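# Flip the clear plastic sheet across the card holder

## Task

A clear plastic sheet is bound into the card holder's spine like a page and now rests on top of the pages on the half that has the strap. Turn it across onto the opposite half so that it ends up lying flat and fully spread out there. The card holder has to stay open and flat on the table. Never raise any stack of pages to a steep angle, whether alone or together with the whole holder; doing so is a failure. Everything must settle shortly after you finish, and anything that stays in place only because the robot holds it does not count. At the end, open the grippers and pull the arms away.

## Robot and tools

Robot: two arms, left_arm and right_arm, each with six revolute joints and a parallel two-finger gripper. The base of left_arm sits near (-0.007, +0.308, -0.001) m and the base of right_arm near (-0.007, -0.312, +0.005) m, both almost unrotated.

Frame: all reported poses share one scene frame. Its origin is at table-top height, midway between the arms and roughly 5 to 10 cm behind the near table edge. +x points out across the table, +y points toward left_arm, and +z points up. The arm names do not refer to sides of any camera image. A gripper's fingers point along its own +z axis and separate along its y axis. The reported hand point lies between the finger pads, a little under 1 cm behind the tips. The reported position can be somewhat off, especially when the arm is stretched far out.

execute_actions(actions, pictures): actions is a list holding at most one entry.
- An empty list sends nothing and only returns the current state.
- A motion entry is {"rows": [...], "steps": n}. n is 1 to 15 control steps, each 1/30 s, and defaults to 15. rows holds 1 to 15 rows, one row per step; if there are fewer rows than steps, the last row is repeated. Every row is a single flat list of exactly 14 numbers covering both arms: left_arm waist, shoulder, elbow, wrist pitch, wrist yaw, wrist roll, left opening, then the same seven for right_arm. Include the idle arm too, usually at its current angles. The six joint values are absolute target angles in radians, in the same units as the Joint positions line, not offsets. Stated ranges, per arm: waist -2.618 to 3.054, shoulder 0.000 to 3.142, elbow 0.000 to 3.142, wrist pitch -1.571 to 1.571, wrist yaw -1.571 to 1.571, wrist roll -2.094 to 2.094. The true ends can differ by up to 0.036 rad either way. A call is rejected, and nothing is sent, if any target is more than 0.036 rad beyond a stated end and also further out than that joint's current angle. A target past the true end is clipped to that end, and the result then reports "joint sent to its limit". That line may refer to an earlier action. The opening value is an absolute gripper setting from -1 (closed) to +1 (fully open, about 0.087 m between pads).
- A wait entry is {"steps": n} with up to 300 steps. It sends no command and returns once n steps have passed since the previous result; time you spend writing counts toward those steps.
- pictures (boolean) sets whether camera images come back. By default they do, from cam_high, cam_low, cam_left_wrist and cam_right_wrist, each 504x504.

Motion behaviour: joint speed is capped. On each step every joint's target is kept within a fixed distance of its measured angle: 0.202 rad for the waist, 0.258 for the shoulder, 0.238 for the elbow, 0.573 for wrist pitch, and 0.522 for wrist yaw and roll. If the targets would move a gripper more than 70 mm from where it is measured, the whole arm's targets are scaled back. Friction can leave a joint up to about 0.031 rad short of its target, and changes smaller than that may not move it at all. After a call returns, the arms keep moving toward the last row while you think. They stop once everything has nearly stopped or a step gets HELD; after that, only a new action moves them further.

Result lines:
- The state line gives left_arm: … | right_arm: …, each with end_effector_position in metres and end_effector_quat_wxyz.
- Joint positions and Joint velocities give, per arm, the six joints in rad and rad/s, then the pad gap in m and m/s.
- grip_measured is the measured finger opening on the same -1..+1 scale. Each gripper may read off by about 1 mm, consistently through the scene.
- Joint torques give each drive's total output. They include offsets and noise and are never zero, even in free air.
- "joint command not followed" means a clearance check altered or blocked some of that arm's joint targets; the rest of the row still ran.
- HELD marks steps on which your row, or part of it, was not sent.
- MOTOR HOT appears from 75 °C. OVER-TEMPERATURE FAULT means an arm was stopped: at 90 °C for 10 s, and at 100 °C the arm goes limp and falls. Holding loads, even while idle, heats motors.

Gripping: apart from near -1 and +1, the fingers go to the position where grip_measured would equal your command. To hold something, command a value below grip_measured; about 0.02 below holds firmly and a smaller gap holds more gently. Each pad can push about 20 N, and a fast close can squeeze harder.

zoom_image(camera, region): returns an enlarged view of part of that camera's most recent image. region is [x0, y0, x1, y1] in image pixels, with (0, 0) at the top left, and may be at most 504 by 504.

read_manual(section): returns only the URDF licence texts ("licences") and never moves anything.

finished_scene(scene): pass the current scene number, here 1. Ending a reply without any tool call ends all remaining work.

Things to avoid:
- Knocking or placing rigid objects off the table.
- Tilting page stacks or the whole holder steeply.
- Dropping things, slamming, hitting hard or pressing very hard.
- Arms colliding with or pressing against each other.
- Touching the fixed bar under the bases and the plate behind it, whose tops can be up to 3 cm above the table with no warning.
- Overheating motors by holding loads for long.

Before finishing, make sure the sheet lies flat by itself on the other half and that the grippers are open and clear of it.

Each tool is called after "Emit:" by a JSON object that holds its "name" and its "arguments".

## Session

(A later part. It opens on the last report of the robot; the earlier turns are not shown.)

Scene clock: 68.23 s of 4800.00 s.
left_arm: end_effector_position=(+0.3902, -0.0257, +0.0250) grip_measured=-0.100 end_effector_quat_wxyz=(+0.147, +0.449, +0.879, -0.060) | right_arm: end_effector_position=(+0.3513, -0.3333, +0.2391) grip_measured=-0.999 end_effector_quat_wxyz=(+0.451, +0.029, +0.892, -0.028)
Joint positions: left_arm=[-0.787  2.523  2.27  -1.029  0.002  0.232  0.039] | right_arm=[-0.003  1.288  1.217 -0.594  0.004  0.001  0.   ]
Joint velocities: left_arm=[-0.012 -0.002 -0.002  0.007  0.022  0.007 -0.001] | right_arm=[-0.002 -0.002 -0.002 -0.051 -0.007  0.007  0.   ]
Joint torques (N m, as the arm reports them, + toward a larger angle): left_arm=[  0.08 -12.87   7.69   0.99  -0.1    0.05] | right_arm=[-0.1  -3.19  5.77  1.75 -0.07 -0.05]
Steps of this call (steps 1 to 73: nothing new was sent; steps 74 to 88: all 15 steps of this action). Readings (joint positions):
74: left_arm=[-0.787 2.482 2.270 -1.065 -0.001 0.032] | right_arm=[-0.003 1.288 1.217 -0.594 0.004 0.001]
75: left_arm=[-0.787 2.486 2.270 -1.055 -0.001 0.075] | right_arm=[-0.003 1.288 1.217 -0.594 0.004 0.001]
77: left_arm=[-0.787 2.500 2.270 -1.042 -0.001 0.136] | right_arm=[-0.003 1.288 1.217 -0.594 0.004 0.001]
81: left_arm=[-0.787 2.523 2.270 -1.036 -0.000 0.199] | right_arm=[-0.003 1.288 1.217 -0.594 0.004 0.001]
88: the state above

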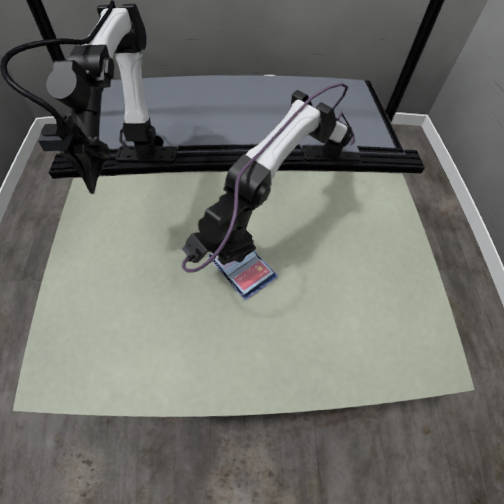

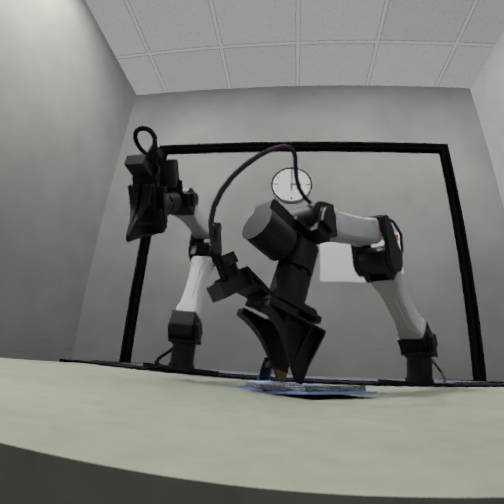

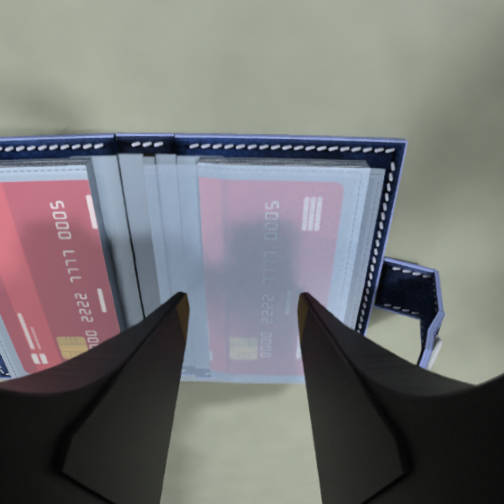

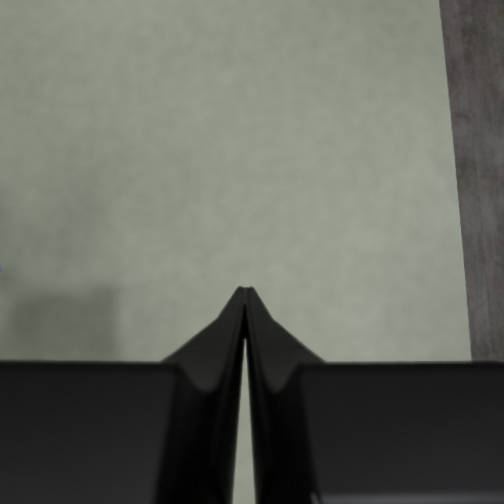

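Shift right ~13 mm, narrower, press.

Emit:
{"name": "execute_actions", "arguments": {"actions": [{"rows":[[-0.825,2.53,2.29,-1.01,0,0.25,-0.25,0,1.3,1.2,-0.6,0,0,-1],[-0.825,2.53,2.29,-1.01,0,0.25,-0.25,0,1.3,1.2,-0.6,0,0,-1],[-0.825,2.53,2.29,-1.01,0,0.25,-0.25,0,1.3,1.2,-0.6,0,0,-1],[-0.825,2.53,2.29,-1.01,0,0.25,-0.25,0,1.3,1.2,-0.6,0,0,-1],[-0.825,2.53,2.29,-1.01,0,0.25,-0.25,0,1.3,1.2,-0.6,0,0,-1],[-0.825,2.53,2.29,-1.01,0,0.25,-0.25,0,1.3,1.2,-0.6,0,0,-1],[-0.825,2.53,2.29,-1.01,0,0.25,-0.25,0,1.3,1.2,-0.6,0,0,-1],[-0.825,2.575,2.29,-1.01,0,0.25,-0.25,0,1.3,1.2,-0.6,0,0,-1]]}]}}

Emit:
{"name": "execute_actions", "arguments": {"actions": [{"rows":[[-0.825,2.575,2.29,-1.01,0,0.25,-0.3,0,1.3,1.2,-0.6,0,0,-1],[-0.825,2.575,2.29,-1.01,0,0.25,-0.37,0,1.3,1.2,-0.6,0,0,-1],[-0.825,2.575,2.29,-1.01,0,0.25,-0.44,0,1.3,1.2,-0.6,0,0,-1],[-0.825,2.575,2.29,-1.01,0,0.25,-0.51,0,1.3,1.2,-0.6,0,0,-1],[-0.825,2.575,2.29,-1.01,0,0.25,-0.58,0,1.3,1.2,-0.6,0,0,-1],[-0.825,2.575,2.29,-1.01,0,0.25,-0.65,0,1.3,1.2,-0.6,0,0,-1],[-0.825,2.575,2.29,-1.01,0,0.25,-0.72,0,1.3,1.2,-0.6,0,0,-1],[-0.825,2.575,2.29,-1.01,0,0.25,-0.79,0,1.3,1.2,-0.6,0,0,-1],[-0.825,2.575,2.29,-1.01,0,0.25,-0.86,0,1.3,1.2,-0.6,0,0,-1],[-0.825,2.575,2.29,-1.01,0,0.25,-0.93,0,1.3,1.2,-0.6,0,0,-1],[-0.825,2.575,2.29,-1.01,0,0.25,-1,0,1.3,1.2,-0.6,0,0,-1]]}]}}

Scene clock: 77.70 s of 4800.00 s.
left_arm: end_effector_position=(+0.3830, -0.0365, +0.0240) grip_measured=-0.250 end_effector_quat_wxyz=(+0.148, +0.466, +0.870, -0.060) | right_arm: end_effector_position=(+0.3513, -0.3333, +0.2391) grip_measured=-0.999 end_effector_quat_wxyz=(+0.451, +0.029, +0.892, -0.028)
Joint positions: left_arm=[-0.813  2.531  2.278 -1.028  0.001  0.245  0.033] | right_arm=[-0.003  1.288  1.217 -0.594  0.004  0.001  0.   ]
Joint velocities: left_arm=[-0.022 -0.007  0.012 -0.022  0.022  0.022  0.   ] | right_arm=[-0.012  0.017  0.037  0.037 -0.007  0.007 -0.   ]
Joint torques (N m, as the arm reports them, + toward a larger angle): left_arm=[ -0.92 -10.04   7.1    0.97  -0.1   -0.03] | right_arm=[-0.12 -3.17  5.79  1.75 -0.08 -0.06]
Steps of this call (steps 1 to 15: the robot went on to your last target; steps 16 to 90: nothing new was sent; then 5.97 s passed at rest; steps 91 to 105: all 15 steps of this action). Readings (joint positions):
91: left_arm=[-0.789 2.523 2.270 -1.028 0.002 0.240] | right_arm=[-0.003 1.288 1.217 -0.594 0.004 0.001]
92: left_arm=[-0.791 2.523 2.270 -1.028 0.002 0.240] | right_arm=[-0.003 1.288 1.217 -0.594 0.004 0.001]
94: left_arm=[-0.799 2.523 2.270 -1.028 0.002 0.242] | right_arm=[-0.003 1.288 1.217 -0.594 0.004 0.001]
98: left_arm=[-0.812 2.526 2.270 -1.027 0.002 0.244] | right_arm=[-0.003 1.288 1.217 -0.594 0.004 0.001]
105: the state above

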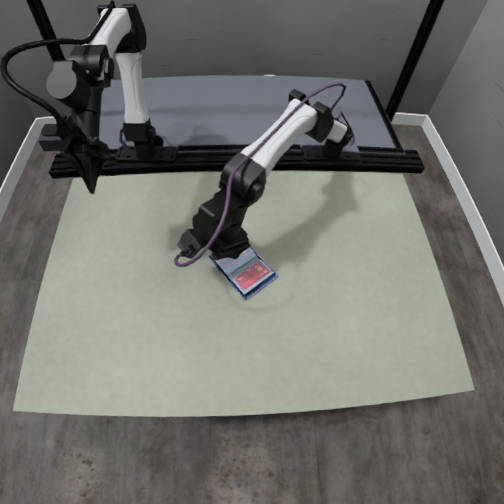

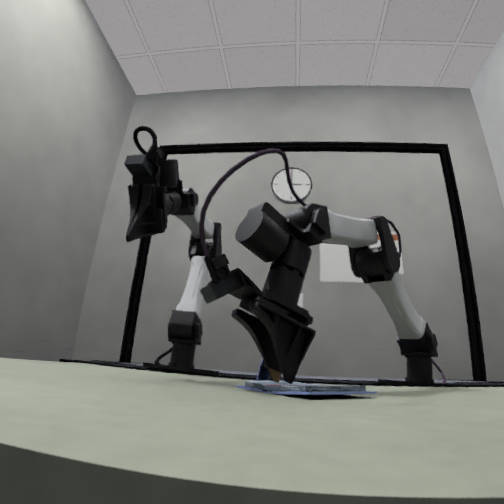

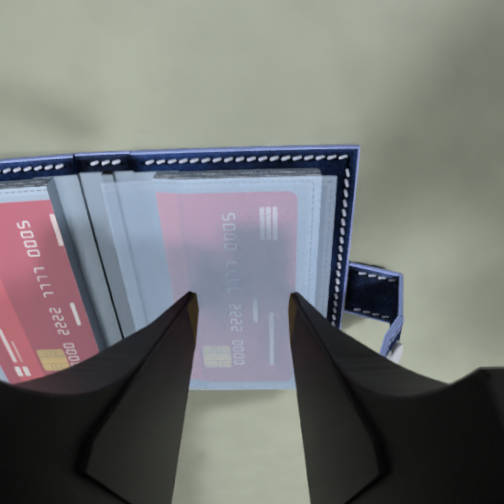

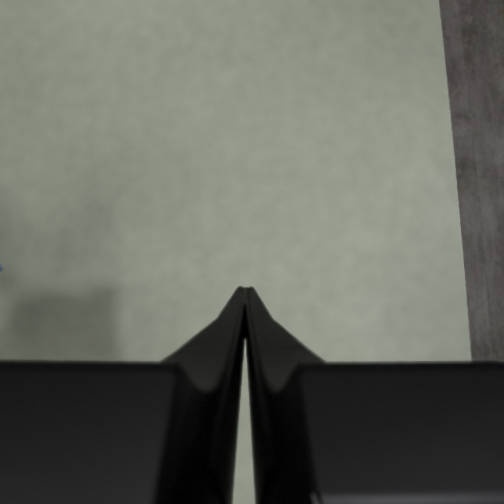

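Scene clock: 78.20 s of 4800.00 s.
left_arm: end_effector_position=(+0.3809, -0.0399, +0.0242) grip_measured=-0.987 end_effector_quat_wxyz=(+0.149, +0.468, +0.869, -0.064) | right_arm: end_effector_position=(+0.3513, -0.3333, +0.2391) grip_measured=-0.999 end_effector_quat_wxyz=(+0.451, +0.029, +0.892, -0.028)
Joint positions: left_arm=[-0.818  2.531  2.278 -1.025  0.008  0.245  0.001] | right_arm=[-0.003  1.288  1.217 -0.594  0.004  0.001  0.   ]
Joint velocities: left_arm=[-0.007  0.017 -0.007 -0.037 -0.081  0.022 -0.001] | right_arm=[-0.007  0.002 -0.002 -0.051 -0.007  0.007  0.   ]
Joint torques (N m, as the arm reports them, + toward a larger angle): left_arm=[-0.56 -9.81  7.13  0.97 -0.1  -0.03] | right_arm=[-0.11 -3.18  5.76  1.74 -0.07 -0.06]
Steps of this call (steps 1 to 15: all 15 steps of this action). Readings (joint positions):
1: left_arm=[-0.813 2.531 2.278 -1.028 0.003 0.245] | right_arm=[-0.003 1.288 1.217 -0.594 0.004 0.001]
2: left_arm=[-0.814 2.531 2.278 -1.028 0.005 0.245] | right_arm=[-0.003 1.288 1.217 -0.594 0.004 0.001]
4: left_arm=[-0.816 2.531 2.278 -1.028 0.009 0.245] | right_arm=[-0.003 1.288 1.217 -0.594 0.004 0.001]
8: left_arm=[-0.818 2.531 2.278 -1.027 0.010 0.245] | right_arm=[-0.003 1.288 1.217 -0.594 0.004 0.001]
15: the state above

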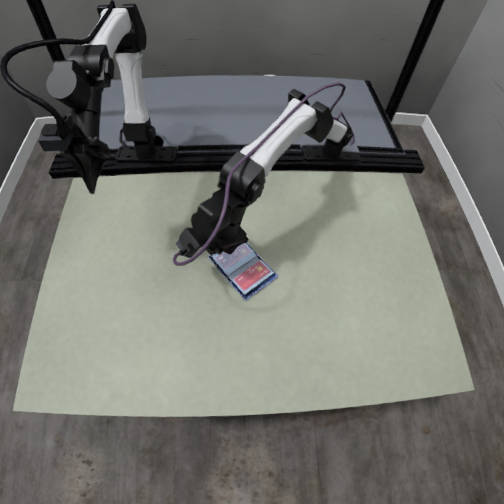

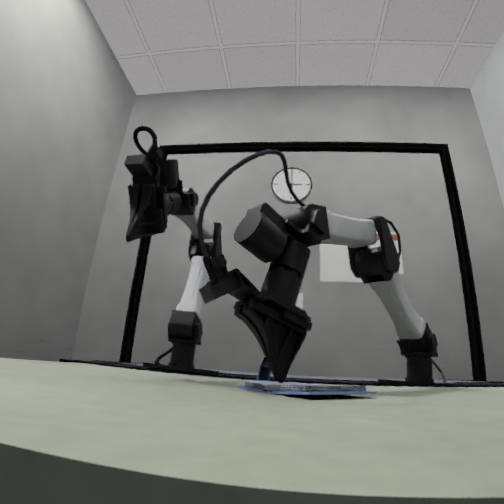

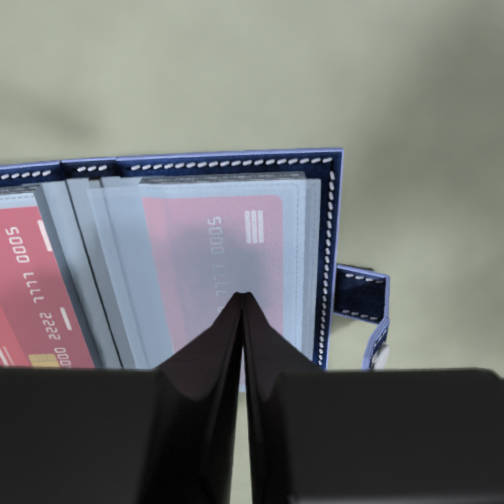

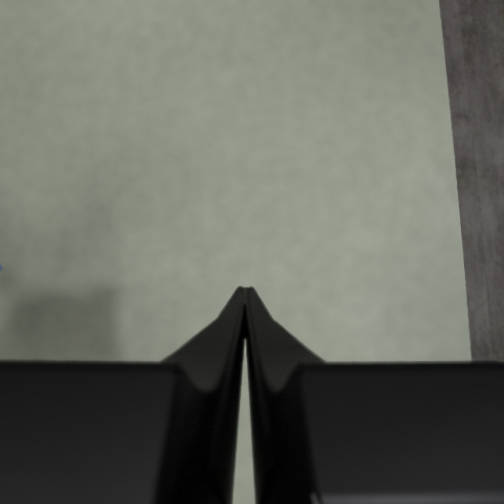

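Emit:
{"name": "zoom_image", "arguments": {"camera": "cam_left_wrist", "region": [50, 140, 400, 370]}}

Region (50, 140, 400, 370) of cam_left_wrist's 504x504 image, scaled by 1.440, with more detail than that image has; it fills the top 331 rows of this view, and the rest is white.

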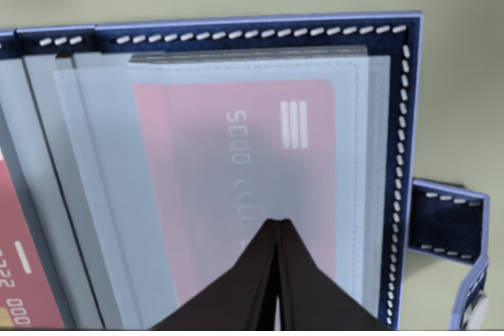

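Emit:
{"name": "execute_actions", "arguments": {"actions": [{"rows":[[-0.825,2.3,2.29,-1.01,0,0.25,-1,0,1.3,1.2,-0.6,0,0,-1],[-0.825,2.3,2.29,-1.01,0,0.25,-1,0,1.3,1.2,-0.6,0,0,-1],[-0.825,2.3,2.29,-1.01,0,0.25,-1,0,1.3,1.2,-0.6,0,0,-1],[-0.825,2.3,2.29,-1.01,0,0.25,-1,0,1.3,1.2,-0.6,0,0,-1],[0,1.3,1.2,-0.6,0,0,-1,0,1.3,1.2,-0.6,0,0,-1]]}], "pictures": false}}

Emit:
{"name": "execute_actions", "arguments": {"actions": [{"rows":[[0,1.3,1.2,-0.6,0,0,-1,0.77,1.6,0.81,0.28,0,0,-1]]}], "pictures": false}}

Emit:
{"name": "execute_actions", "arguments": {"actions": [{"steps":30}], "pictures": false}}

Emit:
{"name": "execute_actions", "arguments": {"actions": [{"rows":[[0,1.3,1.2,-0.6,0,0,-1,0.77,1.76,0.81,0.28,0,0,-1]]}]}}

Scene clock: 97.47 s of 4800.00 s.
left_arm: end_effector_position=(+0.4621, +0.1532, +0.2086) grip_measured=-0.987 end_effector_quat_wxyz=(+0.388, +0.180, +0.900, -0.082) | right_arm: end_effector_position=(+0.3513, -0.3333, +0.2391) grip_measured=-0.999 end_effector_quat_wxyz=(+0.451, +0.029, +0.892, -0.028)
Joint positions: left_arm=[-0.411  1.864  1.792 -0.694  0.011  0.069  0.001] | right_arm=[-0.003  1.288  1.217 -0.594  0.004  0.001  0.   ]
Joint velocities: left_arm=[ 1.492 -1.634 -1.458  0.432 -0.022 -0.256 -0.   ] | right_arm=[-0.012 -0.012  0.017  0.051 -0.007 -0.037 -0.001]
Joint torques (N m, as the arm reports them, + toward a larger angle): left_arm=[ -0.73 -10.57   5.33   1.38  -0.16  -0.13] | right_arm=[-0.1  -3.18  5.76  1.75 -0.07 -0.06]
Steps of this call (steps 1 to 15: the robot went on to your last target; steps 16 to 90: nothing new was sent; then 15.77 s passed at rest; steps 91 to 105: all 15 steps of this action). Readings (joint positions):
91: left_arm=[-0.818 2.518 2.276 -1.025 0.008 0.245] | right_arm=[-0.003 1.288 1.217 -0.594 0.004 0.001]
92: left_arm=[-0.818 2.502 2.272 -1.031 0.008 0.245] | right_arm=[-0.003 1.288 1.217 -0.594 0.004 0.001]
94: left_arm=[-0.818 2.447 2.272 -1.034 0.008 0.245] | right_arm=[-0.003 1.288 1.217 -0.594 0.004 0.001]
98: left_arm=[-0.740 2.246 2.119 -0.872 0.015 0.162] | right_arm=[-0.003 1.288 1.217 -0.594 0.004 0.001]
105: the state above

Scene clock: 97.97 s of 4800.00 s.
left_arm: end_effector_position=(+0.3560, +0.3511, +0.2131) grip_measured=-0.987 end_effector_quat_wxyz=(+0.424, -0.046, +0.905, +0.002) | right_arm: end_effector_position=(+0.3371, -0.0806, +0.0658) grip_measured=-0.999 end_effector_quat_wxyz=(+0.425, -0.266, +0.858, +0.110)
Joint positions: left_arm=[ 0.012  1.291  1.218 -0.611 -0.013  0.009  0.001] | right_arm=[0.658 1.614 0.817 0.124 0.005 0.002 0.   ]
Joint velocities: left_arm=[-0.012  0.012 -0.051  0.022 -0.037  0.037 -0.001] | right_arm=[ 1.678  0.002 -0.002  0.857 -0.007  0.022  0.001]
Joint torques (N m, as the arm reports them, + toward a larger angle): left_arm=[-1.02 -3.82  5.92  1.72  0.04 -0.15] | right_arm=[-0.16 -6.95  6.11  1.96 -0.07 -0.07]
Steps of this call (steps 1 to 15: all 15 steps of this action). Readings (joint positions):
1: left_arm=[-0.356 1.807 1.742 -0.679 0.010 0.061] | right_arm=[0.007 1.295 1.202 -0.557 0.009 0.002]
2: left_arm=[-0.300 1.747 1.691 -0.665 0.009 0.054] | right_arm=[0.031 1.309 1.179 -0.494 0.011 0.002]
4: left_arm=[-0.185 1.626 1.584 -0.643 0.006 0.042] | right_arm=[0.094 1.367 1.122 -0.377 0.011 0.002]
8: left_arm=[0.007 1.348 1.321 -0.607 -0.011 0.020] | right_arm=[0.244 1.507 0.960 -0.124 0.011 0.002]
15: the state above

Scene clock: 98.97 s of 4800.00 s.
left_arm: end_effector_position=(+0.3561, +0.3510, +0.2129) grip_measured=-0.987 end_effector_quat_wxyz=(+0.423, -0.047, +0.905, +0.001) | right_arm: end_effector_position=(+0.3220, -0.0209, +0.0893) grip_measured=-0.999 end_effector_quat_wxyz=(+0.471, -0.313, +0.809, +0.162)
Joint positions: left_arm=[ 0.012  1.291  1.218 -0.611 -0.013  0.006  0.001] | right_arm=[ 0.783  1.614  0.817  0.263 -0.007  0.002  0.   ]
Joint velocities: left_arm=[ 0.022 -0.002 -0.012  0.022  0.022 -0.081 -0.002] | right_arm=[ 0.007 -0.002 -0.002  0.051  0.037 -0.022 -0.001]
Joint torques (N m, as the arm reports them, + toward a larger angle): left_arm=[-0.98 -3.71  5.46  1.73  0.05 -0.12] | right_arm=[-1.24 -7.09  6.14  2.08  0.08 -0.06]
Steps of this call (steps 1 to 30: the robot went on to your last target). Readings (joint positions):
1: left_arm=[0.012 1.291 1.218 -0.611 -0.013 0.008] | right_arm=[0.712 1.614 0.817 0.156 0.002 0.002]
2: left_arm=[0.012 1.291 1.218 -0.611 -0.013 0.007] | right_arm=[0.752 1.614 0.817 0.181 -0.004 0.002]
4: left_arm=[0.012 1.291 1.218 -0.611 -0.013 0.007] | right_arm=[0.785 1.614 0.817 0.214 -0.011 0.002]
8: left_arm=[0.012 1.291 1.218 -0.611 -0.013 0.006] | right_arm=[0.783 1.614 0.817 0.246 -0.009 0.002]
30: the state above
All arms were judged still, so your last target was given up. Only a new action makes them travel on or press farther. Fingers that are still opening or closing keep moving.

Scene clock: 99.47 s of 4800.00 s.
left_arm: end_effector_position=(+0.3561, +0.3510, +0.2129) grip_measured=-0.987 end_effector_quat_wxyz=(+0.423, -0.047, +0.905, +0.001) | right_arm: end_effector_position=(+0.3182, -0.0273, +0.0283) grip_measured=-0.999 end_effector_quat_wxyz=(+0.413, -0.323, +0.840, +0.140)
Joint positions: left_arm=[ 0.012  1.291  1.218 -0.611 -0.013  0.006  0.001] | right_arm=[ 0.783  1.766  0.82   0.27  -0.007  0.002  0.   ]
Joint velocities: left_arm=[-0.002 -0.022  0.007 -0.022 -0.051  0.022  0.001] | right_arm=[-0.017  0.002 -0.012 -0.007  0.022  0.066 -0.   ]
Joint torques (N m, as the arm reports them, + toward a larger angle): left_arm=[-1.01 -3.66  5.55  1.67  0.04 -0.13] | right_arm=[-1.25 -7.25  5.39  1.9   0.07 -0.06]
Steps of this call (steps 1 to 15: all 15 steps of this action). Readings (joint positions):
1: left_arm=[0.012 1.291 1.218 -0.611 -0.013 0.006] | right_arm=[0.783 1.627 0.817 0.270 -0.007 0.002]
2: left_arm=[0.012 1.291 1.218 -0.611 -0.013 0.006] | right_arm=[0.783 1.654 0.820 0.288 -0.007 0.002]
4: left_arm=[0.012 1.291 1.218 -0.611 -0.013 0.006] | right_arm=[0.783 1.716 0.820 0.288 -0.007 0.002]
8: left_arm=[0.012 1.291 1.218 -0.611 -0.013 0.006] | right_arm=[0.783 1.766 0.820 0.267 -0.007 0.002]
15: the state above

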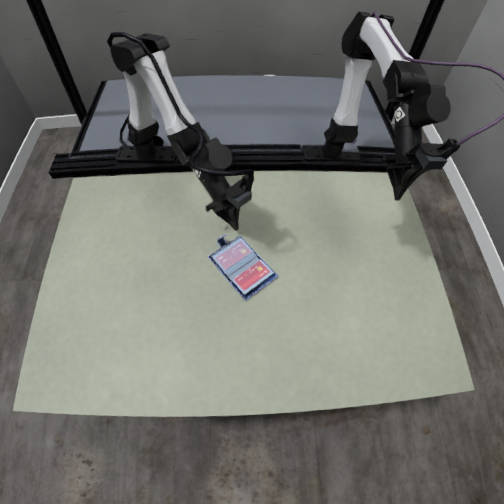

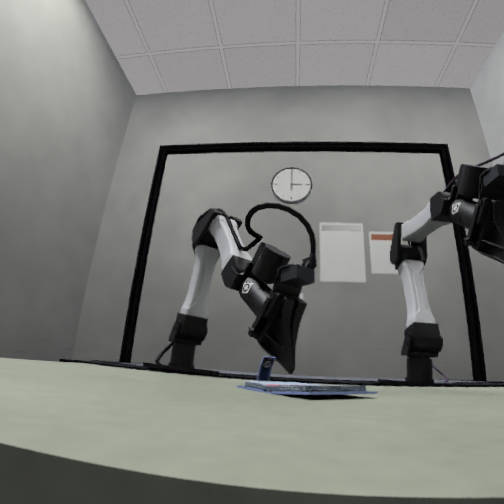

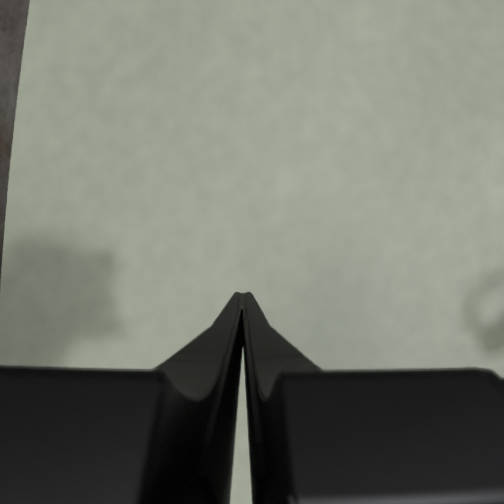

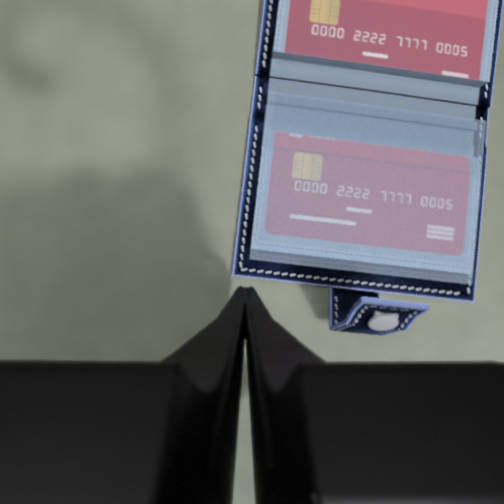

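Emit:
{"name": "execute_actions", "arguments": {"actions": [{"rows":[[0,1.3,1.2,-0.6,0,0,-1,0.73,1.8,0.877,0.28,0,0,-1],[0,1.3,1.2,-0.6,0,0,-1,0.73,1.8,0.877,0.28,0,0,-1],[0,1.3,1.2,-0.6,0,0,-1,0.73,1.8,0.877,0.28,0,0,-1],[0,1.3,1.2,-0.6,0,0,-1,0.73,1.83,0.877,0.28,0,0,-1],[0,1.3,1.2,-0.6,0,0,-1,0.73,1.83,0.877,0.28,0,0,-1],[0,1.3,1.2,-0.6,0,0,-1,0.73,1.85,0.877,0.28,0,0,-1]]}]}}

Emit:
{"name": "zoom_image", "arguments": {"camera": "cam_low", "region": [220, 330, 380, 410]}}

Scene clock: 105.63 s of 4800.00 s.
left_arm: end_effector_position=(+0.3561, +0.3510, +0.2129) grip_measured=-0.987 end_effector_quat_wxyz=(+0.423, -0.047, +0.905, +0.001) | right_arm: end_effector_position=(+0.3371, -0.0371, +0.0135) grip_measured=-0.999 end_effector_quat_wxyz=(+0.405, -0.306, +0.853, +0.126)
Joint positions: left_arm=[ 0.012  1.291  1.218 -0.611 -0.013  0.006  0.001] | right_arm=[ 0.741  1.84   0.86   0.276 -0.005  0.002  0.   ]
Joint velocities: left_arm=[-0.007 -0.002 -0.007 -0.051  0.066  0.007  0.   ] | right_arm=[ 0.007 -0.007 -0.002 -0.022  0.022  0.081  0.   ]
Joint torques (N m, as the arm reports them, + toward a larger angle): left_arm=[-1.12 -3.71  5.44  1.72  0.04 -0.14] | right_arm=[-1.07 -6.72  7.49  1.81  0.04 -0.06]
Steps of this call (steps 1 to 15: the robot went on to your last target; steps 16 to 90: nothing new was sent; then 2.67 s passed at rest; steps 91 to 105: all 15 steps of this action). Readings (joint positions):
91: left_arm=[0.012 1.291 1.218 -0.611 -0.013 0.006] | right_arm=[0.779 1.768 0.824 0.268 -0.008 0.002]
92: left_arm=[0.012 1.291 1.218 -0.611 -0.013 0.006] | right_arm=[0.771 1.775 0.834 0.268 -0.008 0.002]
94: left_arm=[0.012 1.291 1.218 -0.611 -0.013 0.006] | right_arm=[0.752 1.786 0.851 0.270 -0.007 0.002]
98: left_arm=[0.012 1.291 1.218 -0.611 -0.013 0.006] | right_arm=[0.741 1.822 0.860 0.277 -0.005 0.002]
105: the state above

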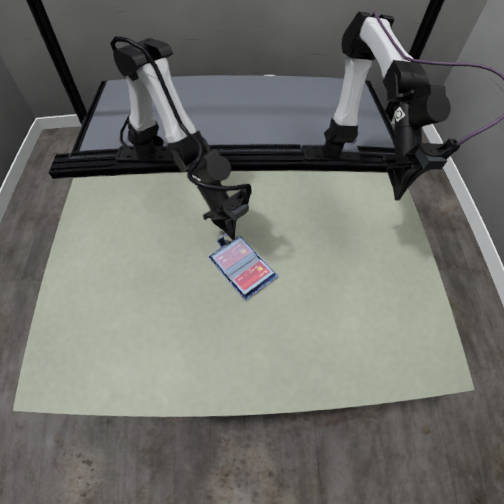

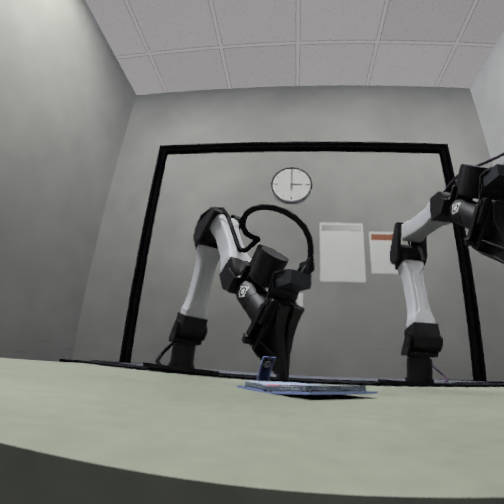

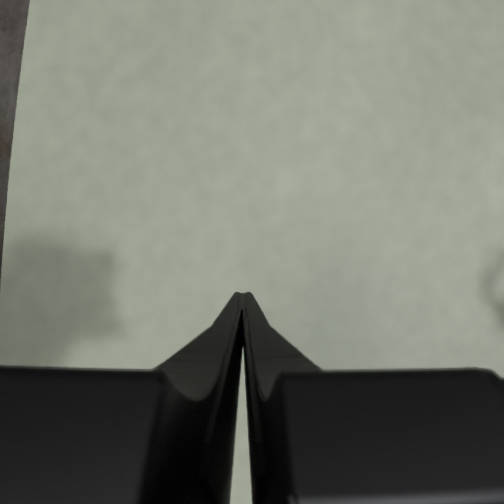

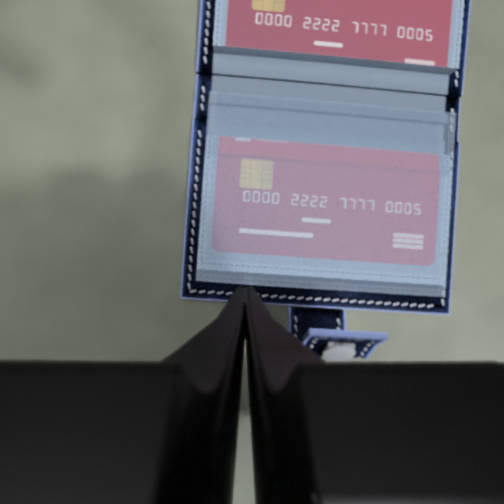

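Region (220, 330, 380, 410) of cam_low's 504x504 image, scaled by 3.150, with more detail than that image has.

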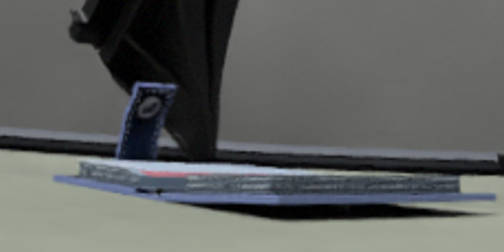

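Emit:
{"name": "execute_actions", "arguments": {"actions": [{"rows":[[0,1.3,1.2,-0.6,0,0,-1,0.73,1.872,0.877,0.28,0,0,-1],[0,1.3,1.2,-0.6,0,0,-1,0.73,1.872,0.877,0.28,0,0,-1],[0,1.3,1.2,-0.6,0,0,-1,0.73,1.872,0.877,0.28,0,0,-1],[0,1.3,1.2,-0.6,0,0,-1,0.73,1.872,0.877,0.28,0,0,-1],[0,1.3,1.2,-0.6,0,0,-1,0.73,1.872,0.877,0.28,0,0,-1],[0,1.3,1.2,-0.6,0,0,-1,0.73,1.872,0.877,0.28,0,0,-1],[0,1.3,1.2,-0.6,0,0,-1,0.73,1.885,0.885,0.28,0,0,-1],[0,1.3,1.2,-0.6,0,0,-1,0.73,1.9,0.895,0.28,0,0,-1],[0,1.3,1.2,-0.6,0,0,-1,0.73,1.9,0.907,0.28,0,0,-1]]}]}}

Scene clock: 112.37 s of 4800.00 s.
left_arm: end_effector_position=(+0.3561, +0.3510, +0.2129) grip_measured=-0.987 end_effector_quat_wxyz=(+0.423, -0.047, +0.905, +0.001) | right_arm: end_effector_position=(+0.3416, -0.0338, +0.0069) grip_measured=-0.999 end_effector_quat_wxyz=(+0.400, -0.306, +0.855, +0.124)
Joint positions: left_arm=[ 0.012  1.291  1.218 -0.611 -0.013  0.006  0.001] | right_arm=[ 0.741  1.878  0.887  0.277 -0.005  0.002  0.   ]
Joint velocities: left_arm=[ 0.007  0.007  0.012 -0.007 -0.095 -0.007 -0.   ] | right_arm=[ 0.002 -0.007  0.007 -0.007 -0.022 -0.037 -0.   ]
Joint torques (N m, as the arm reports them, + toward a larger angle): left_arm=[-1.03 -3.75  5.46  1.68  0.01 -0.13] | right_arm=[-1.09 -6.12  7.73  1.79  0.04 -0.06]
Steps of this call (steps 1 to 15: the robot went on to your last target; steps 16 to 90: nothing new was sent; then 3.23 s passed at rest; steps 91 to 105: all 15 steps of this action). Readings (joint positions):
91: left_arm=[0.012 1.291 1.218 -0.611 -0.013 0.006] | right_arm=[0.741 1.842 0.860 0.276 -0.005 0.002]
92: left_arm=[0.012 1.291 1.218 -0.611 -0.013 0.006] | right_arm=[0.741 1.844 0.860 0.277 -0.005 0.002]
94: left_arm=[0.012 1.291 1.218 -0.611 -0.013 0.006] | right_arm=[0.741 1.852 0.860 0.277 -0.005 0.002]
98: left_arm=[0.012 1.291 1.218 -0.611 -0.013 0.006] | right_arm=[0.741 1.858 0.862 0.277 -0.005 0.002]
105: the state above

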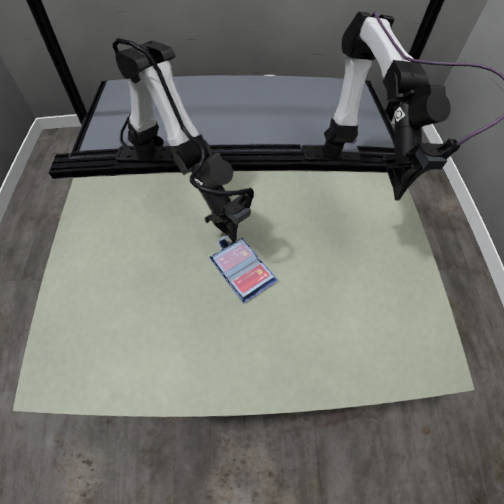

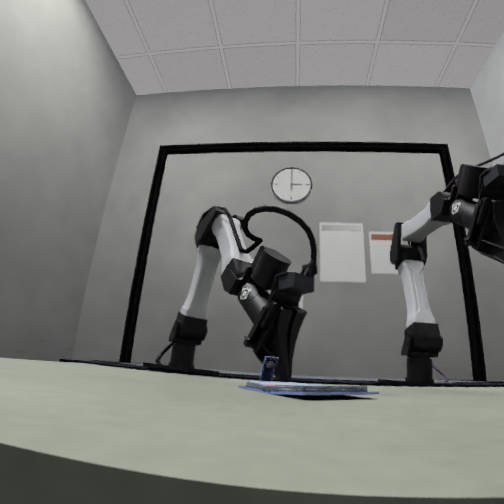

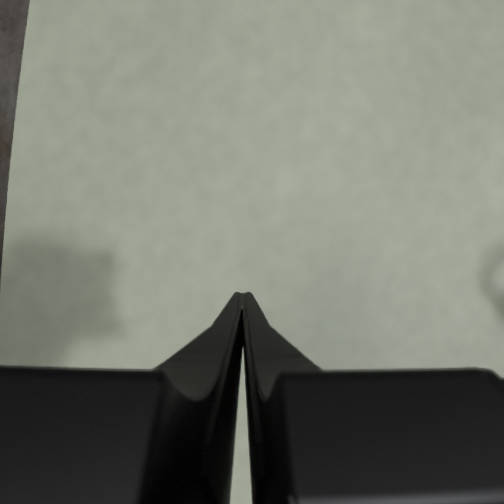

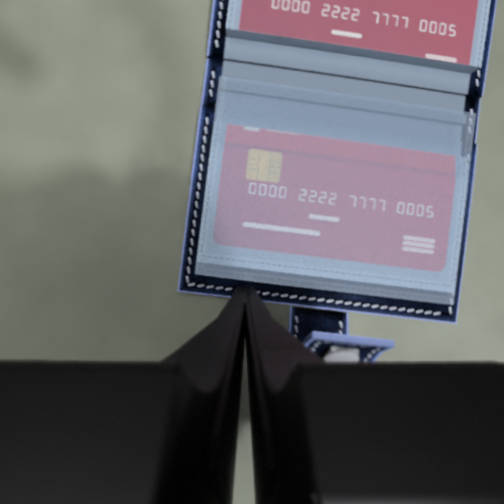

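Emit:
{"name": "execute_actions", "arguments": {"actions": [{"rows":[[0,1.3,1.2,-0.6,0,0,-1,0.73,1.885,0.907,0.30,0,0,-1],[0,1.3,1.2,-0.6,0,0,-1,0.73,1.885,0.907,0.31,0,0,-1],[0,1.3,1.2,-0.6,0,0,-1,0.73,1.885,0.907,0.32,0,0,-1],[0,1.3,1.2,-0.6,0,0,-1,0.73,1.885,0.907,0.33,0,0,-1],[0,1.3,1.2,-0.6,0,0,-1,0.73,1.885,0.907,0.34,0,0,-1],[0,1.3,1.2,-0.6,0,0,-1,0.73,1.885,0.907,0.35,0,0,-1],[0,1.3,1.2,-0.6,0,0,-1,0.73,1.885,0.907,0.36,0,0,-1],[0,1.3,1.2,-0.6,0,0,-1,0.73,1.885,0.907,0.37,0,0,-1]]}]}}

Emit:
{"name": "zoom_image", "arguments": {"camera": "cam_low", "region": [220, 330, 380, 410]}}

Scene clock: 118.77 s of 4800.00 s.
left_arm: end_effector_position=(+0.3561, +0.3510, +0.2129) grip_measured=-0.987 end_effector_quat_wxyz=(+0.423, -0.047, +0.905, +0.001) | right_arm: end_effector_position=(+0.3517, -0.0253, +0.0188) grip_measured=-0.999 end_effector_quat_wxyz=(+0.430, -0.302, +0.840, +0.135)
Joint positions: left_arm=[ 0.012  1.291  1.218 -0.611 -0.013  0.006  0.001] | right_arm=[ 0.741  1.878  0.887  0.347 -0.005  0.002  0.   ]
Joint velocities: left_arm=[ 0.007  0.002 -0.007 -0.007 -0.051 -0.066 -0.   ] | right_arm=[-0.022  0.002  0.002  0.037  0.022  0.066 -0.   ]
Joint torques (N m, as the arm reports them, + toward a larger angle): left_arm=[-0.94 -3.69  5.49  1.68  0.03 -0.13] | right_arm=[-1.05 -7.18  7.78  1.97  0.04 -0.07]
Steps of this call (steps 1 to 15: the robot went on to your last target; steps 16 to 90: nothing new was sent; then 2.90 s passed at rest; steps 91 to 105: all 15 steps of this action). Readings (joint positions):
91: left_arm=[0.012 1.291 1.218 -0.611 -0.013 0.006] | right_arm=[0.741 1.878 0.887 0.278 -0.005 0.002]
92: left_arm=[0.012 1.291 1.218 -0.611 -0.013 0.006] | right_arm=[0.741 1.878 0.887 0.280 -0.005 0.002]
94: left_arm=[0.012 1.291 1.218 -0.611 -0.013 0.006] | right_arm=[0.741 1.878 0.887 0.287 -0.005 0.002]
98: left_arm=[0.012 1.291 1.218 -0.611 -0.013 0.006] | right_arm=[0.741 1.878 0.887 0.317 -0.005 0.002]
105: the state above

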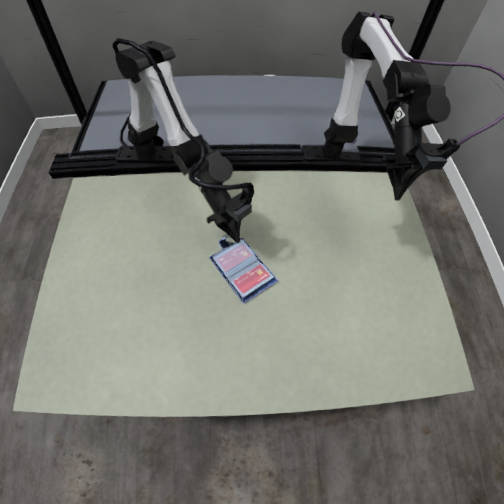

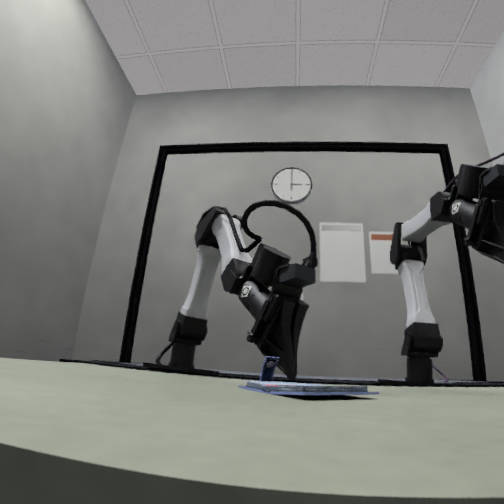

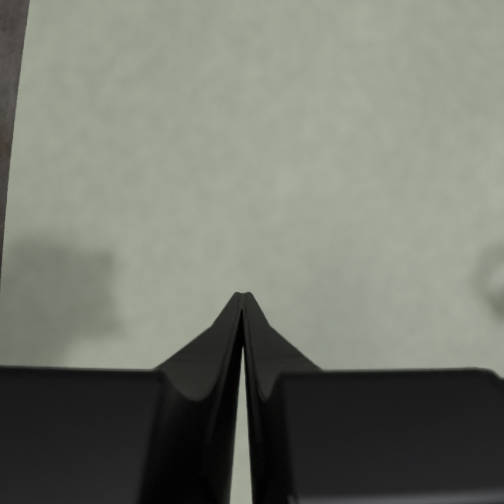

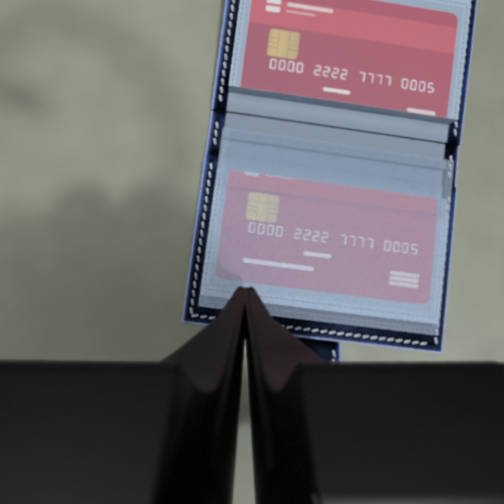

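Region (220, 330, 380, 410) of cam_low's 504x504 image, scaled by 3.150, with more detail than that image has.

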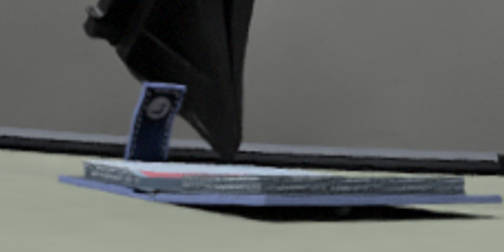

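Emit:
{"name": "execute_actions", "arguments": {"actions": [{"rows":[[0,1.3,1.2,-0.6,0,0,-1,0.73,1.6,0.907,0.37,0,0,-1]]}], "pictures": false}}

Emit:
{"name": "execute_actions", "arguments": {"actions": [{"rows":[[0,1.3,1.2,-0.6,0,0,-1,0.503,1.7,1.095,-0.231,0,1.57,-0.54]]}], "pictures": false}}

Emit:
{"name": "execute_actions", "arguments": {"actions": [{"steps":30}], "pictures": false}}

Emit:
{"name": "execute_actions", "arguments": {"actions": [{"rows":[[0,1.3,1.2,-0.6,0,0,-1,0.503,1.845,1.095,-0.231,0,1.57,-0.54]]}]}}

Scene clock: 131.27 s of 4800.00 s.
left_arm: end_effector_position=(+0.3561, +0.3510, +0.2129) grip_measured=-0.987 end_effector_quat_wxyz=(+0.423, -0.047, +0.905, +0.001) | right_arm: end_effector_position=(+0.3621, -0.0102, +0.1608) grip_measured=-0.999 end_effector_quat_wxyz=(+0.563, -0.276, +0.757, +0.183)
Joint positions: left_arm=[ 0.012  1.291  1.218 -0.611 -0.013  0.006  0.001] | right_arm=[ 0.741  1.591  0.903  0.376 -0.005  0.002  0.   ]
Joint velocities: left_arm=[-0.007 -0.007 -0.002  0.007 -0.051 -0.066 -0.   ] | right_arm=[-0.017 -0.002 -0.007 -0.022 -0.007 -0.022 -0.001]
Joint torques (N m, as the arm reports them, + toward a larger angle): left_arm=[-0.99 -3.84  5.46  1.68  0.04 -0.16] | right_arm=[-1.08 -5.63  7.46  1.91  0.04 -0.06]
Steps of this call (steps 1 to 15: the robot went on to your last target; steps 16 to 90: nothing new was sent; then 9.00 s passed at rest; steps 91 to 105: all 15 steps of this action). Readings (joint positions):
91: left_arm=[0.012 1.291 1.218 -0.611 -0.013 0.006] | right_arm=[0.741 1.864 0.886 0.347 -0.005 0.002]
92: left_arm=[0.012 1.291 1.218 -0.611 -0.013 0.006] | right_arm=[0.741 1.835 0.883 0.330 -0.005 0.002]
94: left_arm=[0.012 1.291 1.218 -0.611 -0.013 0.006] | right_arm=[0.741 1.753 0.883 0.327 -0.005 0.002]
98: left_arm=[0.012 1.291 1.218 -0.611 -0.013 0.006] | right_arm=[0.741 1.609 0.895 0.360 -0.005 0.002]
105: the state above

Scene clock: 131.77 s of 4800.00 s.
left_arm: end_effector_position=(+0.3561, +0.3510, +0.2129) grip_measured=-0.987 end_effector_quat_wxyz=(+0.423, -0.047, +0.905, +0.001) | right_arm: end_effector_position=(+0.3841, -0.0868, +0.1063) grip_measured=-0.540 end_effector_quat_wxyz=(+0.252, +0.405, +0.833, +0.280)
Joint positions: left_arm=[ 0.012  1.291  1.218 -0.611 -0.013  0.006  0.001] | right_arm=[ 0.495  1.69   1.076 -0.202  0.004  1.343  0.02 ]
Joint velocities: left_arm=[-0.012  0.012 -0.017  0.022  0.081  0.022  0.   ] | right_arm=[-0.022  0.007 -0.007 -0.11  -0.022  1.429 -0.   ]
Joint torques (N m, as the arm reports them, + toward a larger angle): left_arm=[-0.99 -3.79  5.53  1.67  0.02 -0.13] | right_arm=[ 0.16 -6.22  8.59  1.58 -0.02 -0.05]
Steps of this call (steps 1 to 15: all 15 steps of this action). Readings (joint positions):
1: left_arm=[0.012 1.291 1.218 -0.611 -0.013 0.006] | right_arm=[0.724 1.599 0.932 0.305 -0.015 0.067]
2: left_arm=[0.012 1.291 1.218 -0.611 -0.013 0.006] | right_arm=[0.687 1.623 0.985 0.214 -0.020 0.153]
4: left_arm=[0.012 1.291 1.218 -0.611 -0.013 0.006] | right_arm=[0.584 1.665 1.058 0.077 -0.017 0.343]
8: left_arm=[0.012 1.291 1.218 -0.611 -0.013 0.006] | right_arm=[0.488 1.688 1.076 -0.100 0.005 0.739]
15: the state above

Scene clock: 132.77 s of 4800.00 s.
left_arm: end_effector_position=(+0.3561, +0.3510, +0.2129) grip_measured=-0.987 end_effector_quat_wxyz=(+0.423, -0.047, +0.905, +0.001) | right_arm: end_effector_position=(+0.3862, -0.0846, +0.1092) grip_measured=-0.540 end_effector_quat_wxyz=(+0.215, +0.496, +0.787, +0.298)
Joint positions: left_arm=[ 0.012  1.291  1.218 -0.611 -0.013  0.006  0.001] | right_arm=[ 0.495  1.69   1.076 -0.222  0.004  1.563  0.02 ]
Joint velocities: left_arm=[0.007 0.007 0.007 0.066 0.007 0.007 0.   ] | right_arm=[ 0.027  0.002 -0.032 -0.11   0.051 -0.022 -0.001]
Joint torques (N m, as the arm reports them, + toward a larger angle): left_arm=[-1.01 -3.7   5.68  1.66  0.04 -0.13] | right_arm=[ 0.17 -6.2   8.52  1.49 -0.01 -0.02]
Steps of this call (steps 1 to 30: the robot went on to your last target). Readings (joint positions):
1: left_arm=[0.012 1.291 1.218 -0.611 -0.013 0.006] | right_arm=[0.495 1.690 1.076 -0.207 0.004 1.388]
2: left_arm=[0.012 1.291 1.218 -0.611 -0.013 0.006] | right_arm=[0.495 1.690 1.076 -0.210 0.004 1.423]
4: left_arm=[0.012 1.291 1.218 -0.611 -0.013 0.006] | right_arm=[0.495 1.690 1.076 -0.215 0.004 1.474]
8: left_arm=[0.012 1.291 1.218 -0.611 -0.013 0.006] | right_arm=[0.495 1.690 1.076 -0.220 0.004 1.527]
30: the state above
All arms were judged still, so your last target was given up. Only a new action makes them travel on or press farther. Fingers that are still opening or closing keep moving.

Scene clock: 133.27 s of 4800.00 s.
left_arm: end_effector_position=(+0.3561, +0.3510, +0.2129) grip_measured=-0.987 end_effector_quat_wxyz=(+0.423, -0.047, +0.905, +0.001) | right_arm: end_effector_position=(+0.3830, -0.0884, +0.0425) grip_measured=-0.540 end_effector_quat_wxyz=(+0.173, +0.512, +0.808, +0.234)
Joint positions: left_arm=[ 0.012  1.291  1.218 -0.611 -0.013  0.006  0.001] | right_arm=[ 0.495  1.854  1.092 -0.236  0.004  1.564  0.02 ]
Joint velocities: left_arm=[-0.007 -0.012  0.007 -0.022 -0.066  0.007 -0.   ] | right_arm=[-0.002 -0.012  0.007 -0.066 -0.007 -0.022  0.   ]
Joint torques (N m, as the arm reports them, + toward a larger angle): left_arm=[-1.08 -3.74  5.48  1.67  0.02 -0.16] | right_arm=[ 0.21 -8.33  6.56  1.41 -0.01 -0.02]
Steps of this call (steps 1 to 15: all 15 steps of this action). Readings (joint positions):
1: left_arm=[0.012 1.291 1.218 -0.611 -0.013 0.006] | right_arm=[0.495 1.703 1.078 -0.222 0.004 1.563]
2: left_arm=[0.012 1.291 1.218 -0.611 -0.013 0.006] | right_arm=[0.495 1.731 1.088 -0.216 0.004 1.563]
4: left_arm=[0.012 1.291 1.218 -0.611 -0.013 0.006] | right_arm=[0.495 1.795 1.092 -0.213 0.004 1.563]
8: left_arm=[0.012 1.291 1.218 -0.611 -0.013 0.006] | right_arm=[0.495 1.854 1.092 -0.236 0.004 1.564]
15: the state above

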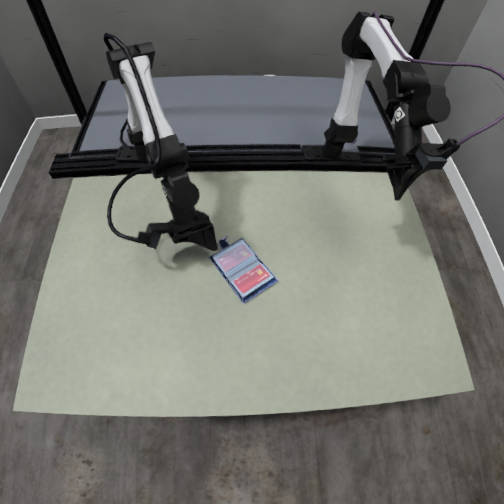

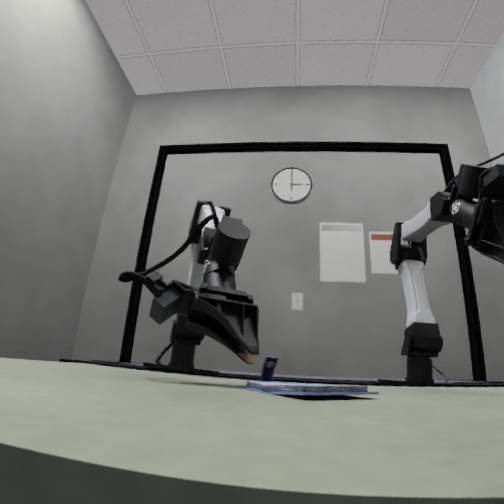

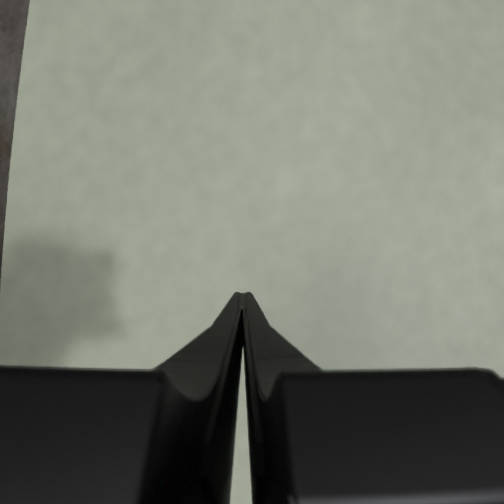

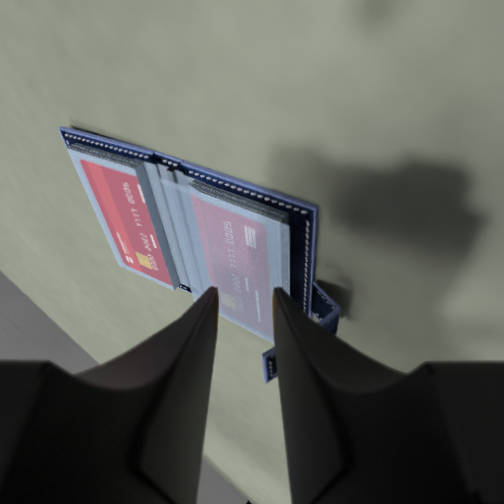

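Useful side view. Lower 2.2 cm.

Emit:
{"name": "execute_actions", "arguments": {"actions": [{"rows":[[0,1.3,1.2,-0.6,0,0,-1,0.52,1.915,1.095,-0.231,0,1.57,-0.54]]}]}}

Emit:
{"name": "zoom_image", "arguments": {"camera": "cam_right_wrist", "region": [150, 200, 350, 370]}}

Scene clock: 136.80 s of 4800.00 s.
left_arm: end_effector_position=(+0.3561, +0.3510, +0.2129) grip_measured=-0.987 end_effector_quat_wxyz=(+0.423, -0.047, +0.905, +0.001) | right_arm: end_effector_position=(+0.3756, -0.0834, +0.0203) grip_measured=-0.540 end_effector_quat_wxyz=(+0.158, +0.508, +0.819, +0.215)
Joint positions: left_arm=[ 0.012  1.291  1.218 -0.611 -0.013  0.006  0.001] | right_arm=[ 0.514  1.907  1.092 -0.232  0.003  1.564  0.02 ]
Joint velocities: left_arm=[ 0.012  0.007 -0.002  0.037 -0.007 -0.051  0.   ] | right_arm=[ 0.017 -0.007 -0.017 -0.022 -0.081  0.022 -0.002]
Joint torques (N m, as the arm reports them, + toward a larger angle): left_arm=[-0.96 -3.64  5.6   1.7   0.03 -0.14] | right_arm=[ 0.07 -7.38  6.4   1.33  0.01 -0.01]
Steps of this call (steps 1 to 15: the robot went on to your last target; steps 16 to 90: nothing new was sent; then 0.03 s passed at rest; steps 91 to 105: all 15 steps of this action). Readings (joint positions):
91: left_arm=[0.012 1.291 1.218 -0.611 -0.013 0.006] | right_arm=[0.497 1.858 1.092 -0.235 0.004 1.564]
92: left_arm=[0.012 1.291 1.218 -0.611 -0.013 0.006] | right_arm=[0.500 1.866 1.092 -0.232 0.004 1.564]
94: left_arm=[0.012 1.291 1.218 -0.611 -0.013 0.006] | right_arm=[0.508 1.887 1.092 -0.232 0.004 1.564]
98: left_arm=[0.012 1.291 1.218 -0.611 -0.013 0.006] | right_arm=[0.514 1.907 1.092 -0.232 0.003 1.564]
105: the state above

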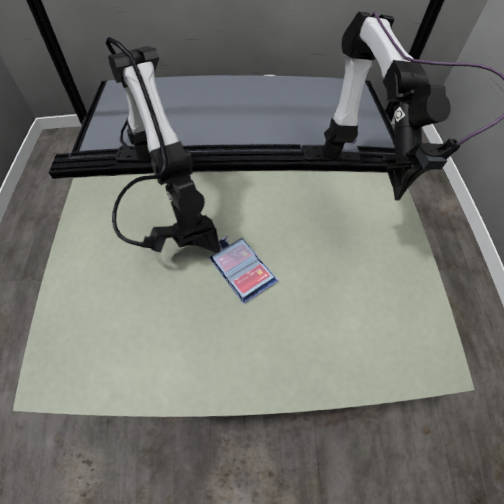

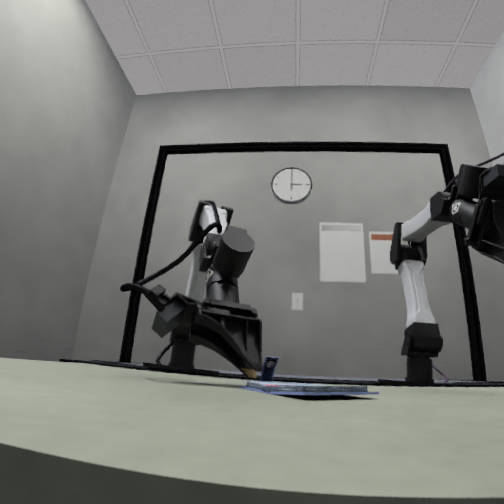

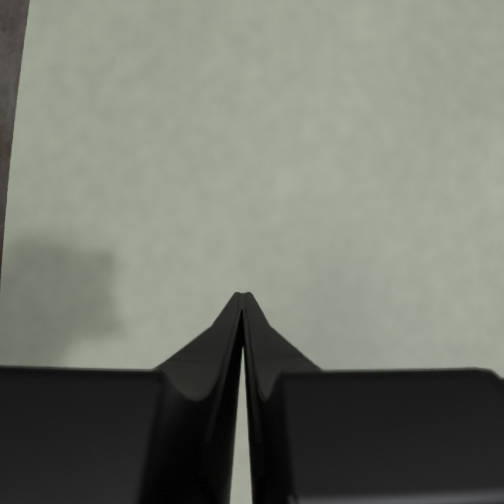

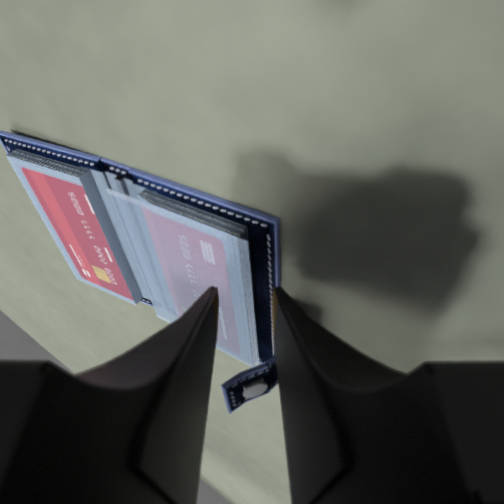

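Region (150, 200, 350, 370) of cam_right_wrist's 504x504 image, scaled by 2.520, with more detail than that image has; it fills the top 428 rows of this view, and the rest is white.

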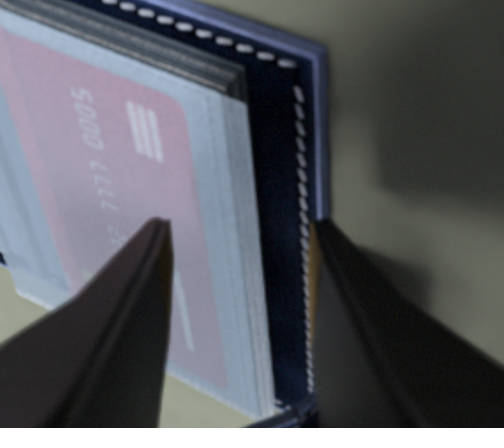

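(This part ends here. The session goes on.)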